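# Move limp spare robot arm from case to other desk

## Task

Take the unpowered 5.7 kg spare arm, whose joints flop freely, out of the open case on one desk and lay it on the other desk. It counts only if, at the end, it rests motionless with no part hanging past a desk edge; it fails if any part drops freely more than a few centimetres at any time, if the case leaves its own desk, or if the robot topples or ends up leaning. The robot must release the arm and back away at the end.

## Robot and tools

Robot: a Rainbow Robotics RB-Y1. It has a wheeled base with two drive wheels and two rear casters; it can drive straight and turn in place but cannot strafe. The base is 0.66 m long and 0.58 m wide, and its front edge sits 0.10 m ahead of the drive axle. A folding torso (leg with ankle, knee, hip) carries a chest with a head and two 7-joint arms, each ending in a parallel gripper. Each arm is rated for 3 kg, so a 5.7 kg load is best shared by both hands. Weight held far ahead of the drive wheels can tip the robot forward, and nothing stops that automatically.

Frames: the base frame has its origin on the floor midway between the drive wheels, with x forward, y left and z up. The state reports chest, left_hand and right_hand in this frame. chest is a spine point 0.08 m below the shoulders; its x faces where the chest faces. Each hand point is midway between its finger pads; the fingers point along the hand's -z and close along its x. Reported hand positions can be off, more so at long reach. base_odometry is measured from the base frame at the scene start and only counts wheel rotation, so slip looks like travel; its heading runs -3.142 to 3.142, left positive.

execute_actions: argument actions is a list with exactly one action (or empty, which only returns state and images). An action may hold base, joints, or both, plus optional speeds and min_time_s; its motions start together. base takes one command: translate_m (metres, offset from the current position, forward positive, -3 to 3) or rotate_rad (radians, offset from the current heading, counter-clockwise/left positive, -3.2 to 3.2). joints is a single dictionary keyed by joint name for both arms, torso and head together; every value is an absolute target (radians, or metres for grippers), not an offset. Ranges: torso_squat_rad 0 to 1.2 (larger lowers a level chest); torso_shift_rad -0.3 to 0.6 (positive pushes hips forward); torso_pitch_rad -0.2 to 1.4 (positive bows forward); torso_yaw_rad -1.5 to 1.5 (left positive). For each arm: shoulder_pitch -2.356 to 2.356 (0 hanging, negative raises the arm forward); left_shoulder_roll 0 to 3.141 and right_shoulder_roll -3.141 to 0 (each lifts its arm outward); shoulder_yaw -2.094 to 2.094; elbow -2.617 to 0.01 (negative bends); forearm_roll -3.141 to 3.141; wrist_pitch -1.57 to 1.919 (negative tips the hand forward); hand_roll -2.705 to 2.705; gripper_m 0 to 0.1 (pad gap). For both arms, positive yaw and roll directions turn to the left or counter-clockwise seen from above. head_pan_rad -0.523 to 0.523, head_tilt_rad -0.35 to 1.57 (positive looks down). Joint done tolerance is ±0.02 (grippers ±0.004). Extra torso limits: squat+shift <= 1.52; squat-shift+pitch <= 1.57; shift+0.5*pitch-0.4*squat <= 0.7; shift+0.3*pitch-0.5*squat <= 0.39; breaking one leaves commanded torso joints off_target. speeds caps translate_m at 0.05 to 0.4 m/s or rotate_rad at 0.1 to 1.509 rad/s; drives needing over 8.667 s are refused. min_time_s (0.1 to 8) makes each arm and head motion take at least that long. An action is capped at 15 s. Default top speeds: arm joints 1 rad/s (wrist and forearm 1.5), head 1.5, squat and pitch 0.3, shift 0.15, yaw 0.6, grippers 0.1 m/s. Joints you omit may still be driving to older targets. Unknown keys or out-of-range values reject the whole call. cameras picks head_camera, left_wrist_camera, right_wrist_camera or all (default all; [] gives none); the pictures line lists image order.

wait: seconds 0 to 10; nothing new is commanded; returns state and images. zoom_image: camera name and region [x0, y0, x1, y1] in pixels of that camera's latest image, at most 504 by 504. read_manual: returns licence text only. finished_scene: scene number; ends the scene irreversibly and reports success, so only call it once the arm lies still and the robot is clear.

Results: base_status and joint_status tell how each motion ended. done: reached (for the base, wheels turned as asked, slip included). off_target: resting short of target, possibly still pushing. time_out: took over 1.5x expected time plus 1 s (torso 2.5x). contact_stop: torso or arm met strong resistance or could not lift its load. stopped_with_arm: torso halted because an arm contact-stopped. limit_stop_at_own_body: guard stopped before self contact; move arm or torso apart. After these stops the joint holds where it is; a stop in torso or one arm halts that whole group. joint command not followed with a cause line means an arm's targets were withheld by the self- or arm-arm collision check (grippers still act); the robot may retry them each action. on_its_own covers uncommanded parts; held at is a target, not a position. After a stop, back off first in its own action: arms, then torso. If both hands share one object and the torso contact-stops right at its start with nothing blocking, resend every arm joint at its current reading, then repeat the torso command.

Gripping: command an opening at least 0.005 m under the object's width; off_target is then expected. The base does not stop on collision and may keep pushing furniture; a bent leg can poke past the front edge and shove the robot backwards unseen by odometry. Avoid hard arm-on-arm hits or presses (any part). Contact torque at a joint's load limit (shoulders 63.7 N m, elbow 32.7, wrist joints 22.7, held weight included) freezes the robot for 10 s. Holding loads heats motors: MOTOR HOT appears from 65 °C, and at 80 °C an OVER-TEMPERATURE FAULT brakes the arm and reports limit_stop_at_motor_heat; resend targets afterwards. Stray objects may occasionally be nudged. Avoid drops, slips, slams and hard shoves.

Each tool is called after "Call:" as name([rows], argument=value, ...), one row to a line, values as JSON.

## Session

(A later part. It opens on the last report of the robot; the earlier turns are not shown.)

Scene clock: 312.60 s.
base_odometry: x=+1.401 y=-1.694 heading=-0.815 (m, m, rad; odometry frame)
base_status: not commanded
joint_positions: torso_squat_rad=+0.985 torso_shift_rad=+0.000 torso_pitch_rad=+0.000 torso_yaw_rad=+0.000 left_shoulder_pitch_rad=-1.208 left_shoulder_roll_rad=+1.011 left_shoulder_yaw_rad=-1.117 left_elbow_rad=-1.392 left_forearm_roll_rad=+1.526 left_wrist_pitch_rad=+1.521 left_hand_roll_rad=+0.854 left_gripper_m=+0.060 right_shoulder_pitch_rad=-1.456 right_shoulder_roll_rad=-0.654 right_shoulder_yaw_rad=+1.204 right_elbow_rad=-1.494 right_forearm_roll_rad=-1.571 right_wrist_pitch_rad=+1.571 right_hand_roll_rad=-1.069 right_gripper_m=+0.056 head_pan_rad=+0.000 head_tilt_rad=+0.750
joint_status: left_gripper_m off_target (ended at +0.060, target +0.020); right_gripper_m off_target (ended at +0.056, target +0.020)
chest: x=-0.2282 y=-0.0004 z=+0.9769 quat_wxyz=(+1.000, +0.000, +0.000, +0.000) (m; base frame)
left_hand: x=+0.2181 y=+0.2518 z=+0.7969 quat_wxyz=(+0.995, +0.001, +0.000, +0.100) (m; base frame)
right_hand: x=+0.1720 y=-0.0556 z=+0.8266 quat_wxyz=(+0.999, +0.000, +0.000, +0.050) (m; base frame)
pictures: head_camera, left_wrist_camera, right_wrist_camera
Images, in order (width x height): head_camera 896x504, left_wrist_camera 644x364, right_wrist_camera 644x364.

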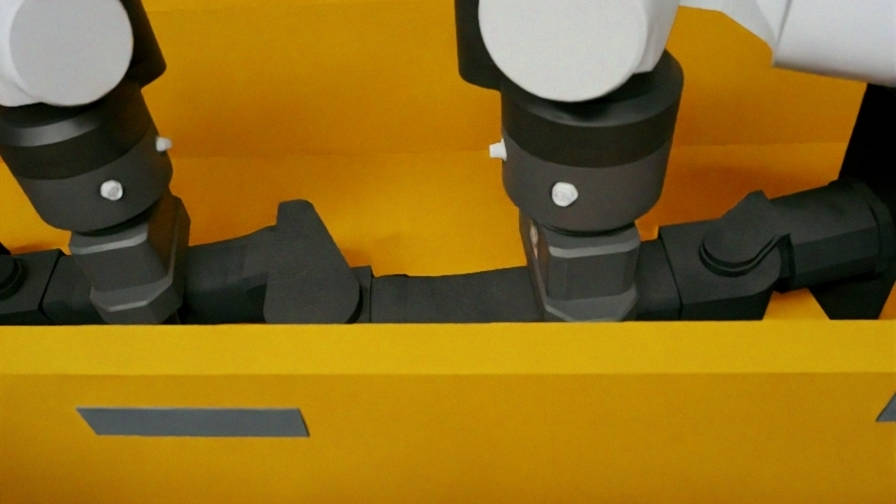

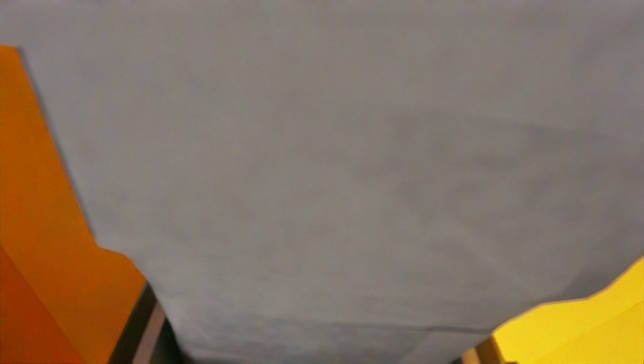

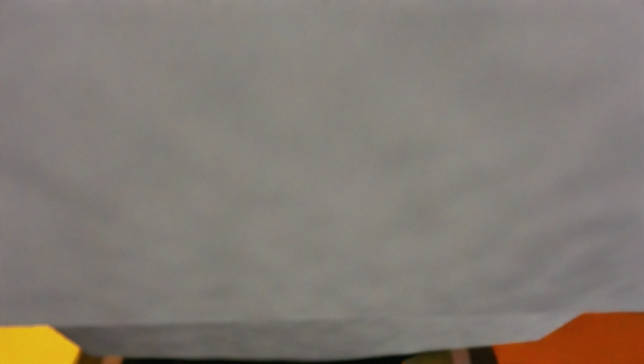

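Call:
execute_actions([
  {"joints":{"torso_squat_rad":0.92,"head_pan_rad":0.4}},
], cameras=["head_camera","left_wrist_camera"])

Scene clock: 316.87 s.
base_odometry: x=+1.401 y=-1.694 heading=-0.815 (m, m, rad; odometry frame)
base_status: not commanded
joint_positions: torso_squat_rad=+0.920 torso_shift_rad=+0.000 torso_pitch_rad=+0.001 torso_yaw_rad=+0.000 left_shoulder_pitch_rad=-1.205 left_shoulder_roll_rad=+1.010 left_shoulder_yaw_rad=-1.118 left_elbow_rad=-1.392 left_forearm_roll_rad=+1.526 left_wrist_pitch_rad=+1.521 left_hand_roll_rad=+0.854 left_gripper_m=+0.059 right_shoulder_pitch_rad=-1.454 right_shoulder_roll_rad=-0.654 right_shoulder_yaw_rad=+1.205 right_elbow_rad=-1.494 right_forearm_roll_rad=-1.571 right_wrist_pitch_rad=+1.571 right_hand_roll_rad=-1.069 right_gripper_m=+0.055 head_pan_rad=+0.400 head_tilt_rad=+0.750
joint_status: all done
chest: x=-0.2276 y=-0.0003 z=+1.0140 quat_wxyz=(+1.000, +0.000, +0.001, +0.000) (m; base frame)
left_hand: x=+0.2170 y=+0.2518 z=+0.8313 quat_wxyz=(+0.995, +0.001, +0.003, +0.099) (m; base frame)
right_hand: x=+0.1722 y=-0.0560 z=+0.8622 quat_wxyz=(+0.999, +0.000, +0.001, +0.049) (m; base frame)
pictures: head_camera, left_wrist_camera
Images, in order (width x height): head_camera 896x504, left_wrist_camera 644x364.

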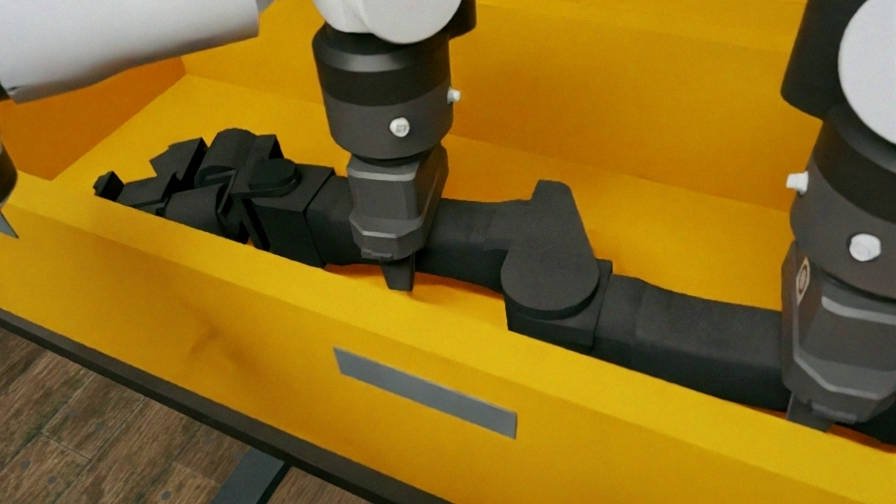

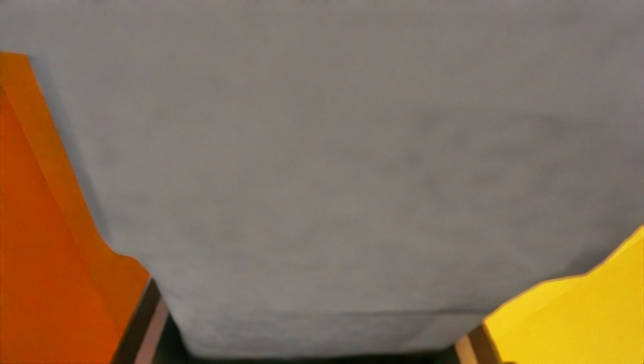

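Call:
execute_actions([
  {"joints":{"torso_squat_rad":0.8}},
], cameras=["head_camera"])

Call:
execute_actions([
  {"joints":{"torso_squat_rad":0.66}},
], cameras=["head_camera"])

Scene clock: 321.07 s.
base_odometry: x=+1.401 y=-1.694 heading=-0.815 (m, m, rad; odometry frame)
base_status: not commanded
joint_positions: torso_squat_rad=+0.800 torso_shift_rad=+0.000 torso_pitch_rad=+0.001 torso_yaw_rad=+0.000 left_shoulder_pitch_rad=-1.205 left_shoulder_roll_rad=+1.010 left_shoulder_yaw_rad=-1.119 left_elbow_rad=-1.392 left_forearm_roll_rad=+1.526 left_wrist_pitch_rad=+1.521 left_hand_roll_rad=+0.854 left_gripper_m=+0.059 right_shoulder_pitch_rad=-1.454 right_shoulder_roll_rad=-0.654 right_shoulder_yaw_rad=+1.205 right_elbow_rad=-1.494 right_forearm_roll_rad=-1.571 right_wrist_pitch_rad=+1.571 right_hand_roll_rad=-1.069 right_gripper_m=+0.055 head_pan_rad=+0.400 head_tilt_rad=+0.750
joint_status: all done
chest: x=-0.2275 y=-0.0003 z=+1.0777 quat_wxyz=(+1.000, +0.000, +0.001, +0.000) (m; base frame)
left_hand: x=+0.2168 y=+0.2518 z=+0.8945 quat_wxyz=(+0.995, +0.001, +0.003, +0.099) (m; base frame)
right_hand: x=+0.1722 y=-0.0560 z=+0.9257 quat_wxyz=(+0.999, +0.000, +0.001, +0.049) (m; base frame)
pictures: head_camera
Images, in order (width x height): head_camera 896x504.

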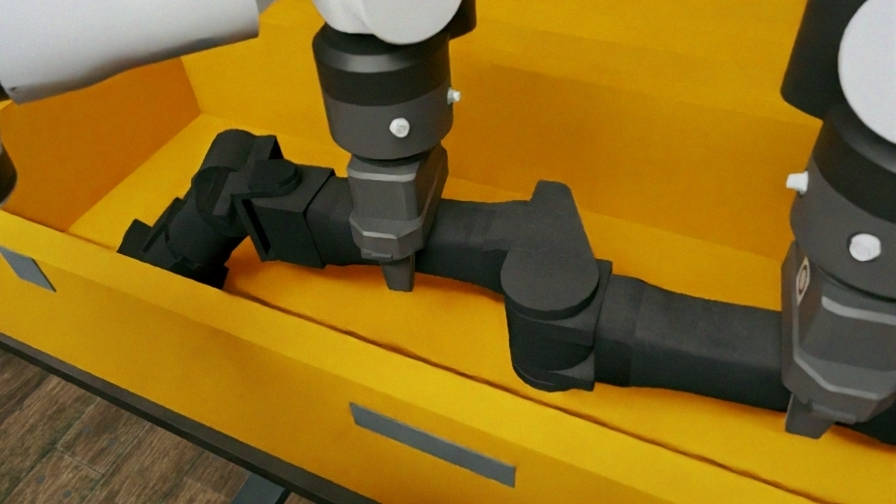

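Scene clock: 322.33 s.
base_odometry: x=+1.401 y=-1.694 heading=-0.815 (m, m, rad; odometry frame)
base_status: not commanded
joint_positions: torso_squat_rad=+0.660 torso_shift_rad=+0.000 torso_pitch_rad=+0.001 torso_yaw_rad=+0.000 left_shoulder_pitch_rad=-1.204 left_shoulder_roll_rad=+1.009 left_shoulder_yaw_rad=-1.119 left_elbow_rad=-1.392 left_forearm_roll_rad=+1.526 left_wrist_pitch_rad=+1.521 left_hand_roll_rad=+0.854 left_gripper_m=+0.059 right_shoulder_pitch_rad=-1.455 right_shoulder_roll_rad=-0.654 right_shoulder_yaw_rad=+1.205 right_elbow_rad=-1.494 right_forearm_roll_rad=-1.571 right_wrist_pitch_rad=+1.571 right_hand_roll_rad=-1.069 right_gripper_m=+0.055 head_pan_rad=+0.400 head_tilt_rad=+0.750
joint_status: all done
chest: x=-0.2275 y=-0.0002 z=+1.1430 quat_wxyz=(+1.000, +0.000, +0.001, +0.000) (m; base frame)
left_hand: x=+0.2167 y=+0.2519 z=+0.9594 quat_wxyz=(+0.995, +0.001, +0.004, +0.099) (m; base frame)
right_hand: x=+0.1722 y=-0.0560 z=+0.9910 quat_wxyz=(+0.999, +0.000, +0.002, +0.049) (m; base frame)
pictures: head_camera
Images, in order (width x height): head_camera 896x504.

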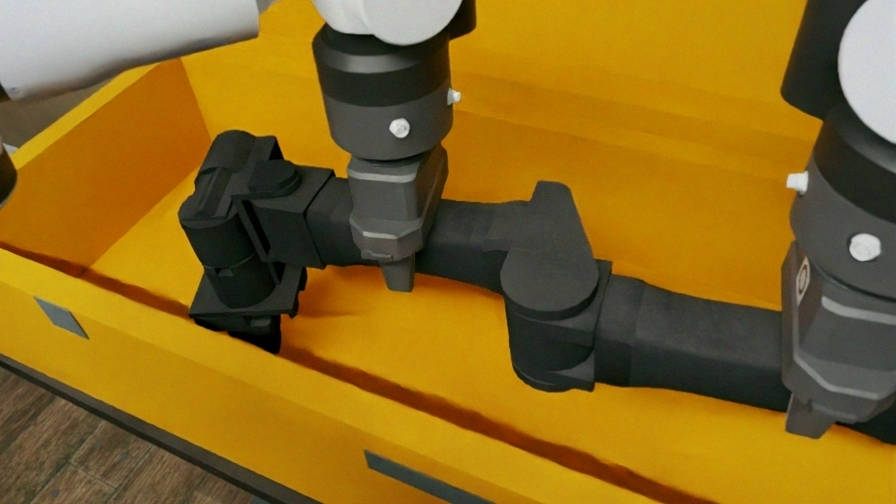

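Call:
execute_actions([
  {"joints":{"torso_squat_rad":0.0,"head_tilt_rad":0.85}},
], cameras=["head_camera"])

Scene clock: 329.73 s.
base_odometry: x=+1.401 y=-1.694 heading=-0.815 (m, m, rad; odometry frame)
base_status: not commanded
joint_positions: torso_squat_rad=+0.000 torso_shift_rad=+0.000 torso_pitch_rad=+0.002 torso_yaw_rad=+0.000 left_shoulder_pitch_rad=-1.204 left_shoulder_roll_rad=+1.009 left_shoulder_yaw_rad=-1.119 left_elbow_rad=-1.392 left_forearm_roll_rad=+1.526 left_wrist_pitch_rad=+1.521 left_hand_roll_rad=+0.854 left_gripper_m=+0.059 right_shoulder_pitch_rad=-1.455 right_shoulder_roll_rad=-0.654 right_shoulder_yaw_rad=+1.205 right_elbow_rad=-1.494 right_forearm_roll_rad=-1.571 right_wrist_pitch_rad=+1.571 right_hand_roll_rad=-1.069 right_gripper_m=+0.055 head_pan_rad=+0.400 head_tilt_rad=+0.850
joint_status: all done
chest: x=-0.2273 y=-0.0003 z=+1.2899 quat_wxyz=(+1.000, +0.000, +0.001, +0.000) (m; base frame)
left_hand: x=+0.2168 y=+0.2519 z=+1.1062 quat_wxyz=(+0.995, +0.001, +0.004, +0.099) (m; base frame)
right_hand: x=+0.1724 y=-0.0560 z=+1.1379 quat_wxyz=(+0.999, +0.000, +0.002, +0.049) (m; base frame)
pictures: head_camera
Images, in order (width x height): head_camera 896x504.

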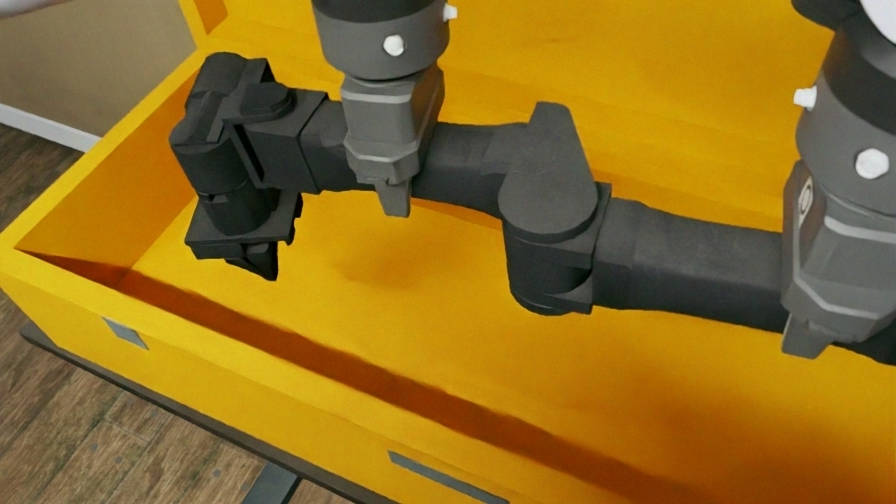

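Call:
execute_actions([
  {"joints":{"left_shoulder_pitch_rad":-1.330,"left_shoulder_roll_rad":1.058,"left_shoulder_yaw_rad":-1.111,"left_elbow_rad":-1.392,"left_forearm_roll_rad":1.615,"left_wrist_pitch_rad":1.621,"left_hand_roll_rad":0.854,"right_shoulder_pitch_rad":-1.563,"right_shoulder_roll_rad":-0.682,"right_shoulder_yaw_rad":1.148,"right_elbow_rad":-1.468,"right_forearm_roll_rad":-1.6665,"right_wrist_pitch_rad":1.670,"right_hand_roll_rad":-1.060},"min_time_s":1.5},
], cameras=["head_camera"])

Scene clock: 351.77 s.
base_odometry: x=+1.401 y=-1.694 heading=-0.815 (m, m, rad; odometry frame)
base_status: not commanded
joint_positions: torso_squat_rad=+0.000 torso_shift_rad=+0.000 torso_pitch_rad=+0.002 torso_yaw_rad=+0.000 left_shoulder_pitch_rad=-1.326 left_shoulder_roll_rad=+1.056 left_shoulder_yaw_rad=-1.114 left_elbow_rad=-1.393 left_forearm_roll_rad=+1.615 left_wrist_pitch_rad=+1.621 left_hand_roll_rad=+0.854 left_gripper_m=+0.059 right_shoulder_pitch_rad=-1.561 right_shoulder_roll_rad=-0.682 right_shoulder_yaw_rad=+1.150 right_elbow_rad=-1.467 right_forearm_roll_rad=-1.666 right_wrist_pitch_rad=+1.670 right_hand_roll_rad=-1.060 right_gripper_m=+0.055 head_pan_rad=+0.400 head_tilt_rad=+0.850
joint_status: all done
chest: x=-0.2273 y=-0.0003 z=+1.2899 quat_wxyz=(+1.000, +0.000, +0.001, +0.000) (m; base frame)
left_hand: x=+0.2171 y=+0.2520 z=+1.1659 quat_wxyz=(+0.995, +0.002, +0.004, +0.099) (m; base frame)
right_hand: x=+0.1724 y=-0.0558 z=+1.1975 quat_wxyz=(+0.999, +0.000, +0.002, +0.050) (m; base frame)
pictures: head_camera
Images, in order (width x height): head_camera 896x504.

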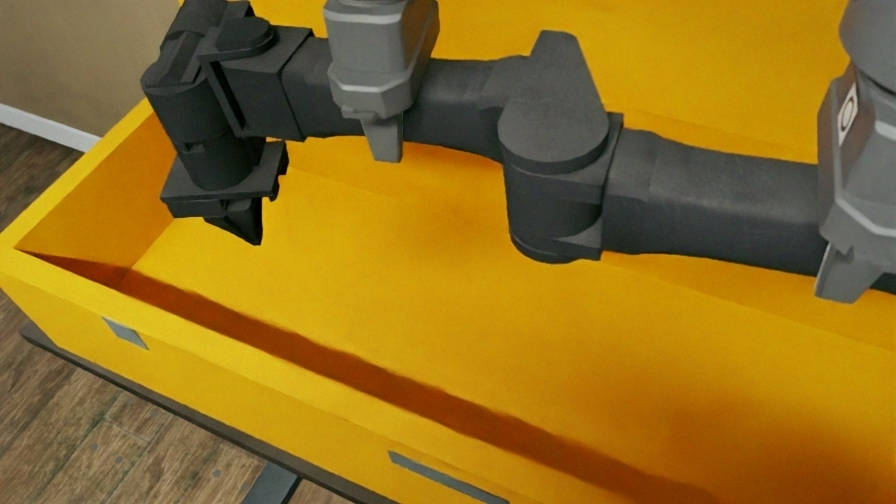

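Call:
execute_actions([
  {"base":{"translate_m":-0.1},"speeds":{"translate_m":0.07}},
], cameras=["head_camera"])

Scene clock: 361.40 s.
base_odometry: x=+1.332 y=-1.621 heading=-0.817 (m, m, rad; odometry frame)
base_status: done
joint_positions: torso_squat_rad=+0.000 torso_shift_rad=+0.000 torso_pitch_rad=+0.002 torso_yaw_rad=+0.000 left_shoulder_pitch_rad=-1.326 left_shoulder_roll_rad=+1.056 left_shoulder_yaw_rad=-1.114 left_elbow_rad=-1.393 left_forearm_roll_rad=+1.615 left_wrist_pitch_rad=+1.621 left_hand_roll_rad=+0.854 left_gripper_m=+0.059 right_shoulder_pitch_rad=-1.561 right_shoulder_roll_rad=-0.682 right_shoulder_yaw_rad=+1.149 right_elbow_rad=-1.467 right_forearm_roll_rad=-1.666 right_wrist_pitch_rad=+1.670 right_hand_roll_rad=-1.060 right_gripper_m=+0.055 head_pan_rad=+0.400 head_tilt_rad=+0.850
joint_status: not commanded
chest: x=-0.2273 y=-0.0003 z=+1.2899 quat_wxyz=(+1.000, +0.000, +0.001, +0.000) (m; base frame)
left_hand: x=+0.2171 y=+0.2520 z=+1.1661 quat_wxyz=(+0.995, +0.002, +0.004, +0.099) (m; base frame)
right_hand: x=+0.1724 y=-0.0557 z=+1.1976 quat_wxyz=(+0.999, +0.000, +0.002, +0.050) (m; base frame)
pictures: head_camera
Images, in order (width x height): head_camera 896x504.

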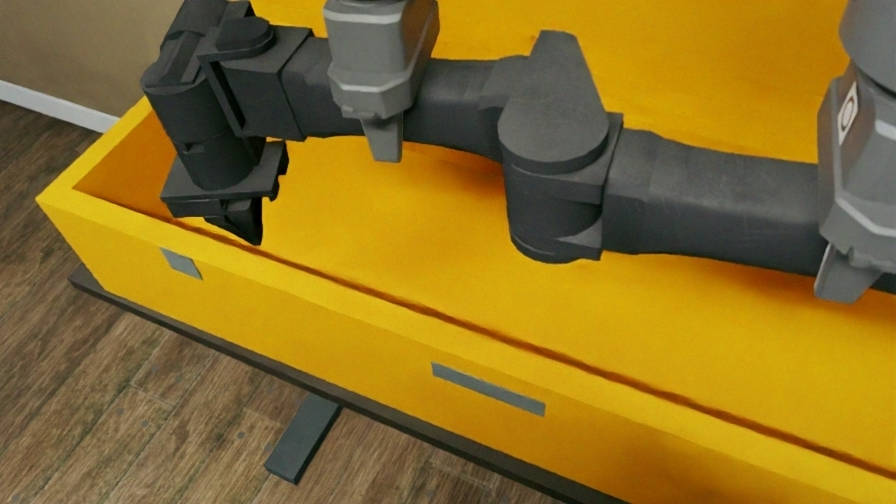

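Call:
execute_actions([
  {"base":{"translate_m":-0.04},"speeds":{"translate_m":0.05}},
], cameras=["head_camera"])

Call:
zoom_image(camera="head_camera", region=[100, 120, 400, 320])

Scene clock: 366.53 s.
base_odometry: x=+1.305 y=-1.592 heading=-0.819 (m, m, rad; odometry frame)
base_status: done
joint_positions: torso_squat_rad=+0.000 torso_shift_rad=+0.000 torso_pitch_rad=+0.002 torso_yaw_rad=+0.000 left_shoulder_pitch_rad=-1.326 left_shoulder_roll_rad=+1.056 left_shoulder_yaw_rad=-1.114 left_elbow_rad=-1.393 left_forearm_roll_rad=+1.615 left_wrist_pitch_rad=+1.621 left_hand_roll_rad=+0.854 left_gripper_m=+0.059 right_shoulder_pitch_rad=-1.561 right_shoulder_roll_rad=-0.682 right_shoulder_yaw_rad=+1.149 right_elbow_rad=-1.467 right_forearm_roll_rad=-1.666 right_wrist_pitch_rad=+1.670 right_hand_roll_rad=-1.060 right_gripper_m=+0.055 head_pan_rad=+0.400 head_tilt_rad=+0.850
joint_status: not commanded
chest: x=-0.2273 y=-0.0002 z=+1.2899 quat_wxyz=(+1.000, +0.000, +0.001, +0.000) (m; base frame)
left_hand: x=+0.2171 y=+0.2520 z=+1.1661 quat_wxyz=(+0.995, +0.001, +0.004, +0.099) (m; base frame)
right_hand: x=+0.1724 y=-0.0557 z=+1.1977 quat_wxyz=(+0.999, +0.000, +0.002, +0.050) (m; base frame)
pictures: head_camera
Images, in order (width x height): head_camera 896x504.

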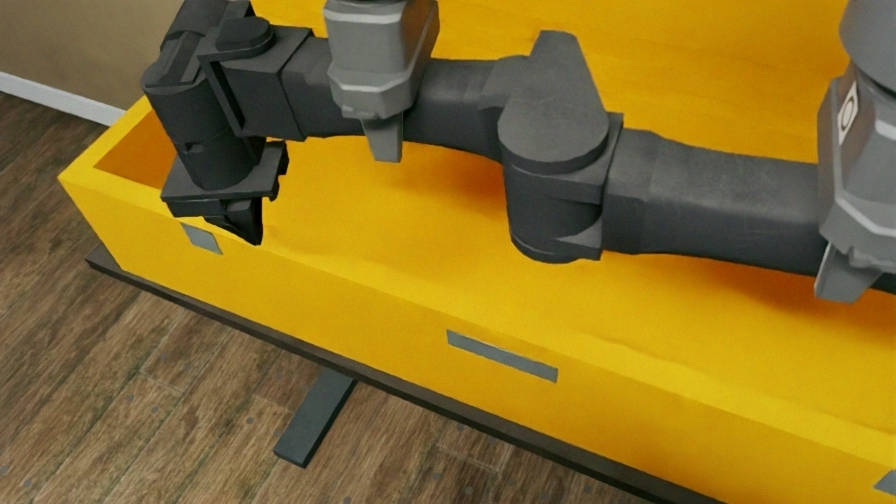

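Region (100, 120, 400, 320) of head_camera's 896x504 image, scaled by 1.680, with more detail than that image has.

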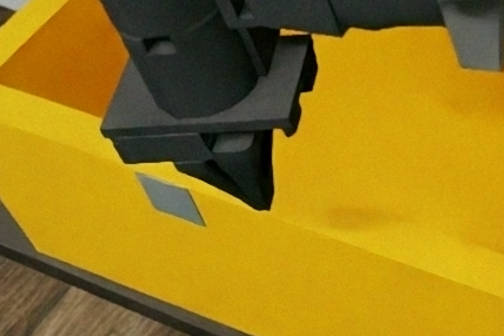

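Call:
execute_actions([
  {"base":{"translate_m":-0.5},"speeds":{"translate_m":0.25},"joints":{"head_pan_rad":-0.2,"head_tilt_rad":0.7}},
], cameras=["head_camera"])

Call:
execute_actions([
  {"base":{"rotate_rad":2.94},"speeds":{"rotate_rad":0.7},"joints":{"head_pan_rad":0.1,"head_tilt_rad":0.55}},
], cameras=["head_camera"])

Scene clock: 384.00 s.
base_odometry: x=+0.963 y=-1.227 heading=-0.817 (m, m, rad; odometry frame)
base_status: done
joint_positions: torso_squat_rad=+0.000 torso_shift_rad=+0.000 torso_pitch_rad=+0.001 torso_yaw_rad=+0.000 left_shoulder_pitch_rad=-1.326 left_shoulder_roll_rad=+1.056 left_shoulder_yaw_rad=-1.114 left_elbow_rad=-1.393 left_forearm_roll_rad=+1.615 left_wrist_pitch_rad=+1.621 left_hand_roll_rad=+0.854 left_gripper_m=+0.059 right_shoulder_pitch_rad=-1.561 right_shoulder_roll_rad=-0.682 right_shoulder_yaw_rad=+1.149 right_elbow_rad=-1.467 right_forearm_roll_rad=-1.666 right_wrist_pitch_rad=+1.670 right_hand_roll_rad=-1.060 right_gripper_m=+0.055 head_pan_rad=-0.200 head_tilt_rad=+0.700
joint_status: all done
chest: x=-0.2274 y=-0.0002 z=+1.2899 quat_wxyz=(+1.000, +0.000, +0.001, +0.000) (m; base frame)
left_hand: x=+0.2171 y=+0.2520 z=+1.1661 quat_wxyz=(+0.995, +0.001, +0.004, +0.099) (m; base frame)
right_hand: x=+0.1724 y=-0.0557 z=+1.1977 quat_wxyz=(+0.999, +0.000, +0.002, +0.050) (m; base frame)
pictures: head_camera
Images, in order (width x height): head_camera 896x504.

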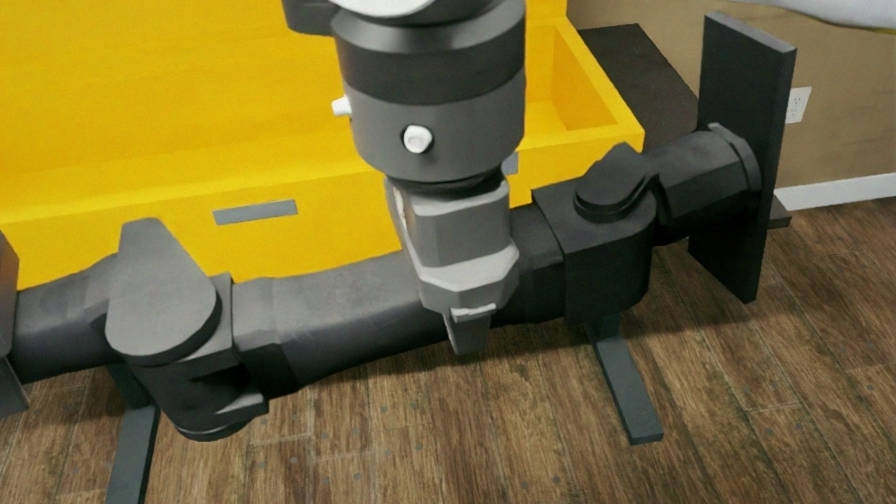

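Scene clock: 389.93 s.
base_odometry: x=+0.963 y=-1.227 heading=+2.122 (m, m, rad; odometry frame)
base_status: done
joint_positions: torso_squat_rad=+0.000 torso_shift_rad=+0.000 torso_pitch_rad=+0.002 torso_yaw_rad=+0.000 left_shoulder_pitch_rad=-1.326 left_shoulder_roll_rad=+1.056 left_shoulder_yaw_rad=-1.114 left_elbow_rad=-1.393 left_forearm_roll_rad=+1.615 left_wrist_pitch_rad=+1.621 left_hand_roll_rad=+0.854 left_gripper_m=+0.059 right_shoulder_pitch_rad=-1.561 right_shoulder_roll_rad=-0.682 right_shoulder_yaw_rad=+1.149 right_elbow_rad=-1.467 right_forearm_roll_rad=-1.666 right_wrist_pitch_rad=+1.670 right_hand_roll_rad=-1.060 right_gripper_m=+0.055 head_pan_rad=+0.100 head_tilt_rad=+0.550
joint_status: all done
chest: x=-0.2273 y=-0.0002 z=+1.2899 quat_wxyz=(+1.000, +0.000, +0.001, +0.000) (m; base frame)
left_hand: x=+0.2171 y=+0.2520 z=+1.1661 quat_wxyz=(+0.995, +0.001, +0.004, +0.099) (m; base frame)
right_hand: x=+0.1724 y=-0.0557 z=+1.1977 quat_wxyz=(+0.999, +0.000, +0.002, +0.050) (m; base frame)
pictures: head_camera
Images, in order (width x height): head_camera 896x504.

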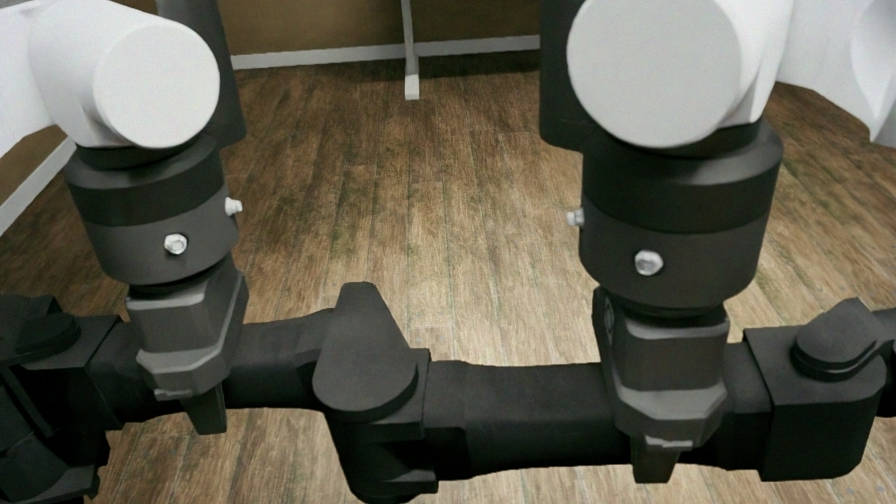

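Call:
execute_actions([
  {"base":{"translate_m":2.9},"joints":{"head_pan_rad":0.2,"head_tilt_rad":0.6}},
], cameras=[])

Call:
execute_actions([
  {"base":{"rotate_rad":0.2},"speeds":{"rotate_rad":0.3},"joints":{"head_pan_rad":0.0}},
])

Scene clock: 401.73 s.
base_odometry: x=-0.558 y=+1.242 heading=+2.123 (m, m, rad; odometry frame)
base_status: done
joint_positions: torso_squat_rad=+0.000 torso_shift_rad=+0.000 torso_pitch_rad=+0.002 torso_yaw_rad=+0.000 left_shoulder_pitch_rad=-1.326 left_shoulder_roll_rad=+1.056 left_shoulder_yaw_rad=-1.114 left_elbow_rad=-1.393 left_forearm_roll_rad=+1.615 left_wrist_pitch_rad=+1.621 left_hand_roll_rad=+0.854 left_gripper_m=+0.059 right_shoulder_pitch_rad=-1.561 right_shoulder_roll_rad=-0.682 right_shoulder_yaw_rad=+1.149 right_elbow_rad=-1.467 right_forearm_roll_rad=-1.666 right_wrist_pitch_rad=+1.670 right_hand_roll_rad=-1.060 right_gripper_m=+0.055 head_pan_rad=+0.200 head_tilt_rad=+0.600
joint_status: all done
chest: x=-0.2273 y=-0.0002 z=+1.2899 quat_wxyz=(+1.000, +0.000, +0.001, +0.000) (m; base frame)
left_hand: x=+0.2171 y=+0.2520 z=+1.1661 quat_wxyz=(+0.995, +0.001, +0.004, +0.099) (m; base frame)
right_hand: x=+0.1725 y=-0.0557 z=+1.1976 quat_wxyz=(+0.999, +0.000, +0.002, +0.050) (m; base frame)
pictures: none
No camera images: the call's "cameras" was empty. Leave "cameras" out to get every camera's image.

Scene clock: 403.33 s.
base_odometry: x=-0.558 y=+1.243 heading=+2.323 (m, m, rad; odometry frame)
base_status: done
joint_positions: torso_squat_rad=+0.000 torso_shift_rad=+0.000 torso_pitch_rad=+0.002 torso_yaw_rad=+0.000 left_shoulder_pitch_rad=-1.326 left_shoulder_roll_rad=+1.056 left_shoulder_yaw_rad=-1.114 left_elbow_rad=-1.393 left_forearm_roll_rad=+1.615 left_wrist_pitch_rad=+1.621 left_hand_roll_rad=+0.854 left_gripper_m=+0.059 right_shoulder_pitch_rad=-1.561 right_shoulder_roll_rad=-0.682 right_shoulder_yaw_rad=+1.149 right_elbow_rad=-1.467 right_forearm_roll_rad=-1.666 right_wrist_pitch_rad=+1.670 right_hand_roll_rad=-1.060 right_gripper_m=+0.055 head_pan_rad=+0.000 head_tilt_rad=+0.600
joint_status: all done
chest: x=-0.2273 y=-0.0002 z=+1.2899 quat_wxyz=(+1.000, +0.000, +0.001, +0.000) (m; base frame)
left_hand: x=+0.2171 y=+0.2520 z=+1.1661 quat_wxyz=(+0.995, +0.001, +0.004, +0.099) (m; base frame)
right_hand: x=+0.1724 y=-0.0557 z=+1.1977 quat_wxyz=(+0.999, +0.000, +0.002, +0.050) (m; base frame)
pictures: head_camera, left_wrist_camera, right_wrist_camera
Images, in order (width x height): head_camera 896x504, left_wrist_camera 644x364, right_wrist_camera 644x364.

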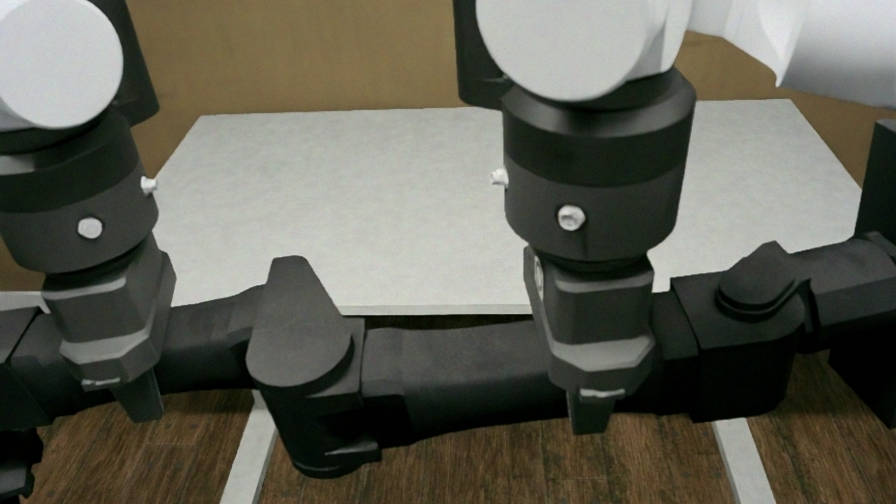

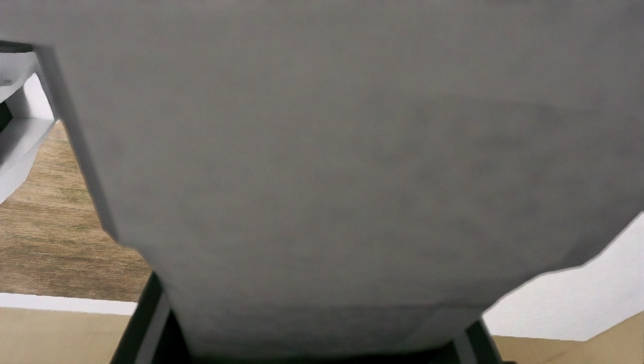

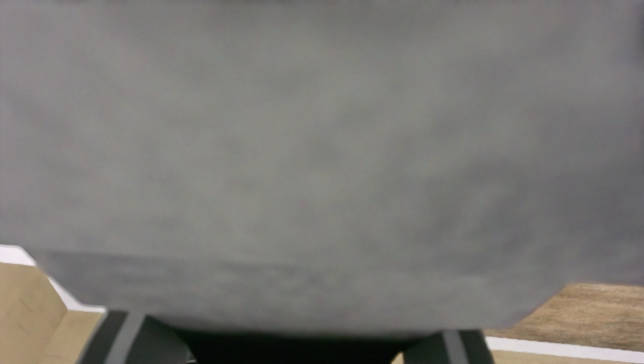

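Call:
execute_actions([
  {"base":{"translate_m":0.77},"speeds":{"translate_m":0.3},"joints":{"head_pan_rad":0.4,"head_tilt_rad":0.9,"torso_yaw_rad":0.15,"torso_squat_rad":0.4}},
], cameras=[])

Call:
execute_actions([
  {"joints":{"torso_squat_rad":0.72}},
], cameras=["head_camera"])

Scene clock: 431.43 s.
base_odometry: x=-1.085 y=+1.805 heading=+2.324 (m, m, rad; odometry frame)
base_status: done
joint_positions: torso_squat_rad=+0.400 torso_shift_rad=+0.000 torso_pitch_rad=+0.001 torso_yaw_rad=+0.150 left_shoulder_pitch_rad=-1.326 left_shoulder_roll_rad=+1.056 left_shoulder_yaw_rad=-1.114 left_elbow_rad=-1.393 left_forearm_roll_rad=+1.615 left_wrist_pitch_rad=+1.621 left_hand_roll_rad=+0.854 left_gripper_m=+0.059 right_shoulder_pitch_rad=-1.561 right_shoulder_roll_rad=-0.682 right_shoulder_yaw_rad=+1.149 right_elbow_rad=-1.467 right_forearm_roll_rad=-1.666 right_wrist_pitch_rad=+1.670 right_hand_roll_rad=-1.060 right_gripper_m=+0.055 head_pan_rad=+0.400 head_tilt_rad=+0.900
joint_status: all done
chest: x=-0.2274 y=-0.0001 z=+1.2347 quat_wxyz=(+0.997, +0.000, +0.001, +0.075) (m; base frame)
left_hand: x=+0.1744 y=+0.3157 z=+1.1110 quat_wxyz=(+0.985, +0.001, +0.004, +0.173) (m; base frame)
right_hand: x=+0.1762 y=+0.0048 z=+1.1425 quat_wxyz=(+0.992, +0.000, +0.001, +0.124) (m; base frame)
pictures: none
No camera images: the call's "cameras" was empty. Leave "cameras" out to get every camera's image.

Scene clock: 433.30 s.
base_odometry: x=-1.085 y=+1.805 heading=+2.324 (m, m, rad; odometry frame)
base_status: not commanded
joint_positions: torso_squat_rad=+0.720 torso_shift_rad=+0.000 torso_pitch_rad=+0.001 torso_yaw_rad=+0.150 left_shoulder_pitch_rad=-1.326 left_shoulder_roll_rad=+1.056 left_shoulder_yaw_rad=-1.114 left_elbow_rad=-1.393 left_forearm_roll_rad=+1.615 left_wrist_pitch_rad=+1.621 left_hand_roll_rad=+0.854 left_gripper_m=+0.059 right_shoulder_pitch_rad=-1.561 right_shoulder_roll_rad=-0.682 right_shoulder_yaw_rad=+1.149 right_elbow_rad=-1.467 right_forearm_roll_rad=-1.666 right_wrist_pitch_rad=+1.670 right_hand_roll_rad=-1.060 right_gripper_m=+0.055 head_pan_rad=+0.400 head_tilt_rad=+0.900
joint_status: all done
chest: x=-0.2276 y=-0.0001 z=+1.1162 quat_wxyz=(+0.997, +0.000, +0.001, +0.075) (m; base frame)
left_hand: x=+0.1742 y=+0.3157 z=+0.9925 quat_wxyz=(+0.985, +0.001, +0.004, +0.174) (m; base frame)
right_hand: x=+0.1760 y=+0.0048 z=+1.0242 quat_wxyz=(+0.992, +0.000, +0.001, +0.124) (m; base frame)
pictures: head_camera
Images, in order (width x height): head_camera 896x504.

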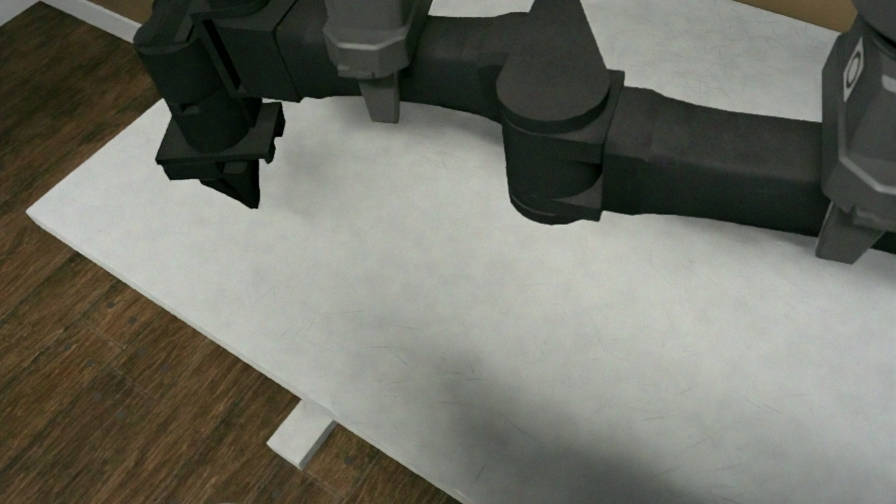

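Call:
execute_actions([
  {"joints":{"torso_squat_rad":0.775}},
], cameras=["head_camera"])

Call:
zoom_image(camera="head_camera", region=[100, 0, 450, 280])

Scene clock: 437.73 s.
base_odometry: x=-1.085 y=+1.805 heading=+2.324 (m, m, rad; odometry frame)
base_status: not commanded
joint_positions: torso_squat_rad=+0.775 torso_shift_rad=+0.000 torso_pitch_rad=+0.001 torso_yaw_rad=+0.150 left_shoulder_pitch_rad=-1.326 left_shoulder_roll_rad=+1.056 left_shoulder_yaw_rad=-1.114 left_elbow_rad=-1.393 left_forearm_roll_rad=+1.615 left_wrist_pitch_rad=+1.621 left_hand_roll_rad=+0.854 left_gripper_m=+0.059 right_shoulder_pitch_rad=-1.561 right_shoulder_roll_rad=-0.682 right_shoulder_yaw_rad=+1.149 right_elbow_rad=-1.467 right_forearm_roll_rad=-1.666 right_wrist_pitch_rad=+1.670 right_hand_roll_rad=-1.060 right_gripper_m=+0.055 head_pan_rad=+0.400 head_tilt_rad=+0.900
joint_status: all done
chest: x=-0.2276 y=-0.0001 z=+1.0901 quat_wxyz=(+0.997, +0.000, +0.001, +0.075) (m; base frame)
left_hand: x=+0.1742 y=+0.3157 z=+0.9664 quat_wxyz=(+0.985, +0.001, +0.004, +0.174) (m; base frame)
right_hand: x=+0.1760 y=+0.0048 z=+0.9980 quat_wxyz=(+0.992, +0.000, +0.001, +0.124) (m; base frame)
pictures: head_camera
Images, in order (width x height): head_camera 896x504.

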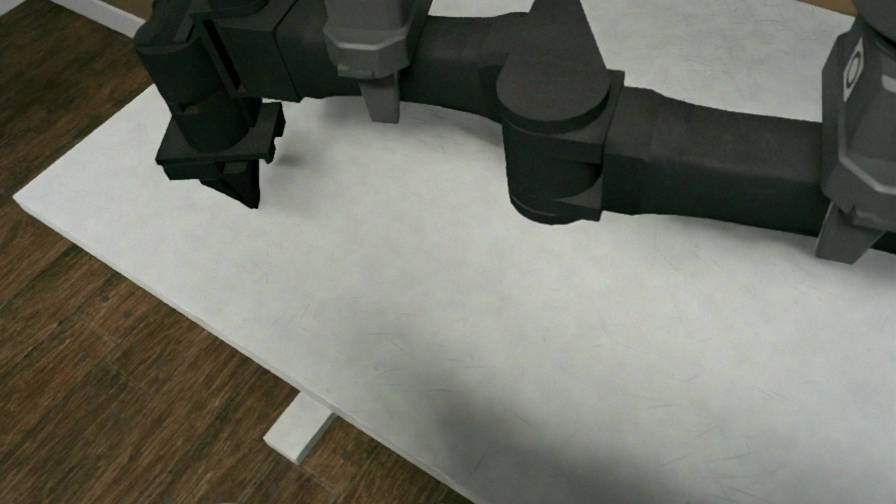

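Region (100, 0, 450, 280) of head_camera's 896x504 image, scaled by 1.440, with more detail than that image has; it fills the top 403 rows of this view, and the rest is white.

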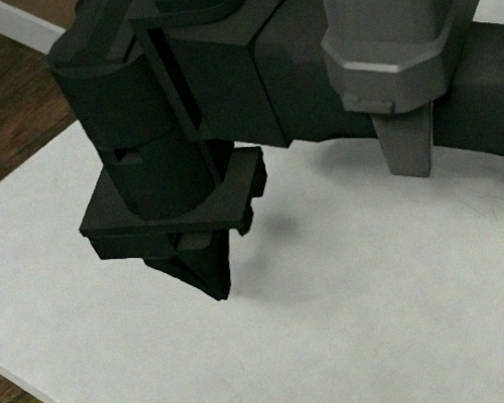

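Call:
execute_actions([
  {"joints":{"torso_squat_rad":0.8,"torso_yaw_rad":0.11}},
], cameras=["head_camera"])

Scene clock: 443.00 s.
base_odometry: x=-1.085 y=+1.805 heading=+2.324 (m, m, rad; odometry frame)
base_status: not commanded
joint_positions: torso_squat_rad=+0.800 torso_shift_rad=+0.000 torso_pitch_rad=+0.001 torso_yaw_rad=+0.110 left_shoulder_pitch_rad=-1.326 left_shoulder_roll_rad=+1.056 left_shoulder_yaw_rad=-1.114 left_elbow_rad=-1.393 left_forearm_roll_rad=+1.615 left_wrist_pitch_rad=+1.621 left_hand_roll_rad=+0.854 left_gripper_m=+0.059 right_shoulder_pitch_rad=-1.561 right_shoulder_roll_rad=-0.682 right_shoulder_yaw_rad=+1.149 right_elbow_rad=-1.467 right_forearm_roll_rad=-1.666 right_wrist_pitch_rad=+1.670 right_hand_roll_rad=-1.060 right_gripper_m=+0.055 head_pan_rad=+0.400 head_tilt_rad=+0.900
joint_status: all done
chest: x=-0.2275 y=-0.0002 z=+1.0777 quat_wxyz=(+0.998, +0.000, +0.001, +0.055) (m; base frame)
left_hand: x=+0.1866 y=+0.2993 z=+0.9540 quat_wxyz=(+0.988, +0.001, +0.004, +0.154) (m; base frame)
right_hand: x=+0.1759 y=-0.0114 z=+0.9856 quat_wxyz=(+0.995, +0.000, +0.001, +0.104) (m; base frame)
pictures: head_camera
Images, in order (width x height): head_camera 896x504.

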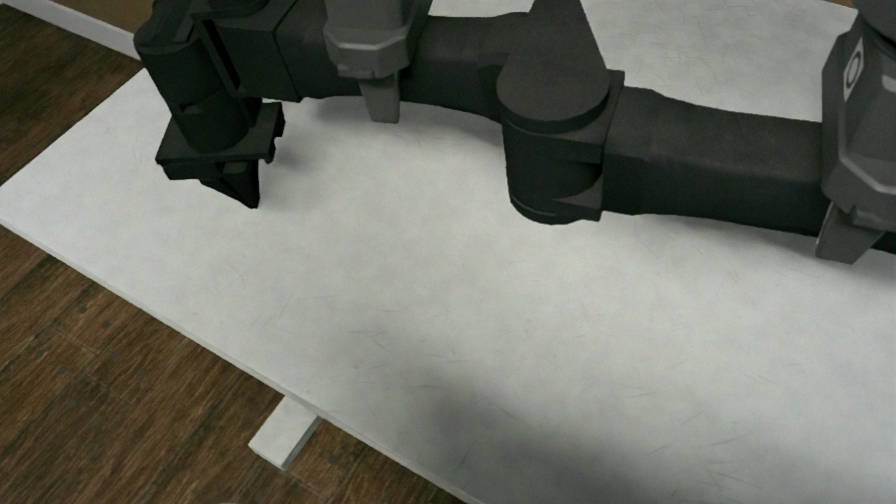

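Call:
execute_actions([
  {"joints":{"torso_squat_rad":0.822,"torso_yaw_rad":0.08}},
], cameras=["head_camera"])

Scene clock: 447.97 s.
base_odometry: x=-1.085 y=+1.805 heading=+2.324 (m, m, rad; odometry frame)
base_status: not commanded
joint_positions: torso_squat_rad=+0.822 torso_shift_rad=+0.000 torso_pitch_rad=+0.001 torso_yaw_rad=+0.080 left_shoulder_pitch_rad=-1.326 left_shoulder_roll_rad=+1.056 left_shoulder_yaw_rad=-1.114 left_elbow_rad=-1.393 left_forearm_roll_rad=+1.615 left_wrist_pitch_rad=+1.621 left_hand_roll_rad=+0.854 left_gripper_m=+0.059 right_shoulder_pitch_rad=-1.561 right_shoulder_roll_rad=-0.682 right_shoulder_yaw_rad=+1.149 right_elbow_rad=-1.467 right_forearm_roll_rad=-1.666 right_wrist_pitch_rad=+1.670 right_hand_roll_rad=-1.060 right_gripper_m=+0.055 head_pan_rad=+0.400 head_tilt_rad=+0.900
joint_status: all done
chest: x=-0.2275 y=-0.0002 z=+1.0665 quat_wxyz=(+0.999, +0.000, +0.001, +0.040) (m; base frame)
left_hand: x=+0.1954 y=+0.2867 z=+0.9428 quat_wxyz=(+0.990, +0.001, +0.004, +0.139) (m; base frame)
right_hand: x=+0.1754 y=-0.0235 z=+0.9744 quat_wxyz=(+0.996, +0.000, +0.001, +0.089) (m; base frame)
pictures: head_camera
Images, in order (width x height): head_camera 896x504.

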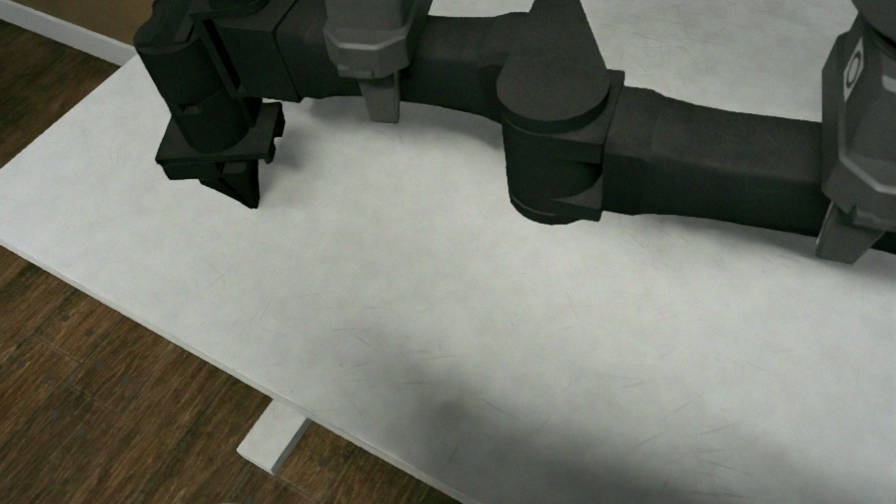

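Call:
execute_actions([
  {"joints":{"torso_squat_rad":0.838,"torso_yaw_rad":0.04}},
], cameras=["head_camera"])

Scene clock: 451.40 s.
base_odometry: x=-1.085 y=+1.805 heading=+2.324 (m, m, rad; odometry frame)
base_status: not commanded
joint_positions: torso_squat_rad=+0.838 torso_shift_rad=+0.000 torso_pitch_rad=+0.001 torso_yaw_rad=+0.040 left_shoulder_pitch_rad=-1.326 left_shoulder_roll_rad=+1.056 left_shoulder_yaw_rad=-1.114 left_elbow_rad=-1.393 left_forearm_roll_rad=+1.615 left_wrist_pitch_rad=+1.621 left_hand_roll_rad=+0.854 left_gripper_m=+0.059 right_shoulder_pitch_rad=-1.561 right_shoulder_roll_rad=-0.682 right_shoulder_yaw_rad=+1.149 right_elbow_rad=-1.467 right_forearm_roll_rad=-1.666 right_wrist_pitch_rad=+1.670 right_hand_roll_rad=-1.060 right_gripper_m=+0.055 head_pan_rad=+0.400 head_tilt_rad=+0.900
joint_status: all done
chest: x=-0.2275 y=-0.0002 z=+1.0582 quat_wxyz=(+1.000, +0.000, +0.001, +0.020) (m; base frame)
left_hand: x=+0.2065 y=+0.2696 z=+0.9345 quat_wxyz=(+0.993, +0.001, +0.004, +0.119) (m; base frame)
right_hand: x=+0.1742 y=-0.0397 z=+0.9662 quat_wxyz=(+0.998, +0.000, +0.001, +0.070) (m; base frame)
pictures: head_camera
Images, in order (width x height): head_camera 896x504.

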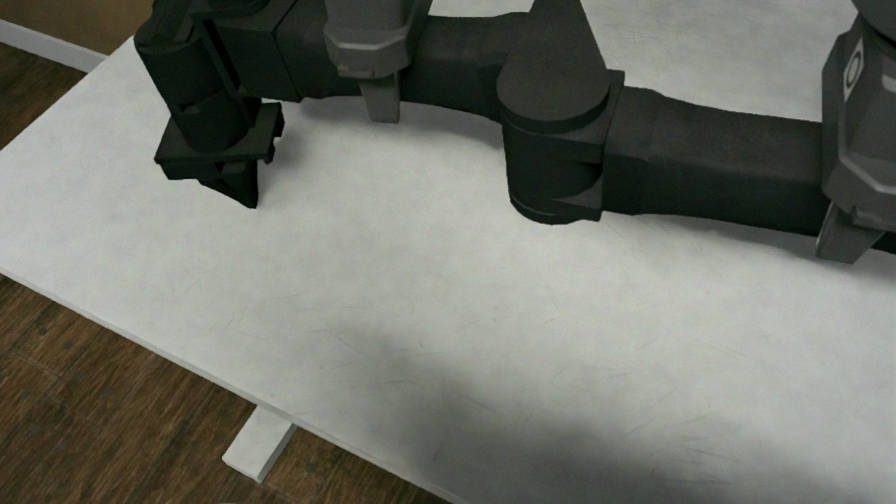

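Call:
execute_actions([
  {"joints":{"torso_squat_rad":0.85,"torso_yaw_rad":-0.01}},
], cameras=["head_camera"])

Scene clock: 455.63 s.
base_odometry: x=-1.085 y=+1.805 heading=+2.324 (m, m, rad; odometry frame)
base_status: not commanded
joint_positions: torso_squat_rad=+0.850 torso_shift_rad=+0.000 torso_pitch_rad=+0.001 torso_yaw_rad=-0.010 left_shoulder_pitch_rad=-1.326 left_shoulder_roll_rad=+1.056 left_shoulder_yaw_rad=-1.114 left_elbow_rad=-1.393 left_forearm_roll_rad=+1.615 left_wrist_pitch_rad=+1.621 left_hand_roll_rad=+0.854 left_gripper_m=+0.059 right_shoulder_pitch_rad=-1.561 right_shoulder_roll_rad=-0.682 right_shoulder_yaw_rad=+1.149 right_elbow_rad=-1.467 right_forearm_roll_rad=-1.666 right_wrist_pitch_rad=+1.670 right_hand_roll_rad=-1.060 right_gripper_m=+0.055 head_pan_rad=+0.400 head_tilt_rad=+0.900
joint_status: all done
chest: x=-0.2275 y=-0.0002 z=+1.0520 quat_wxyz=(+1.000, +0.000, +0.001, -0.005) (m; base frame)
left_hand: x=+0.2195 y=+0.2474 z=+0.9283 quat_wxyz=(+0.996, +0.001, +0.004, +0.094) (m; base frame)
right_hand: x=+0.1717 y=-0.0598 z=+0.9599 quat_wxyz=(+0.999, +0.000, +0.001, +0.045) (m; base frame)
pictures: head_camera
Images, in order (width x height): head_camera 896x504.

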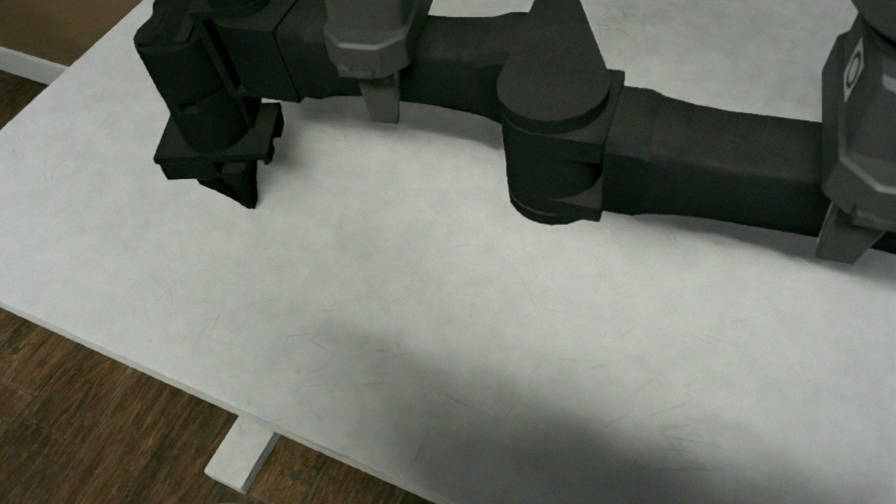

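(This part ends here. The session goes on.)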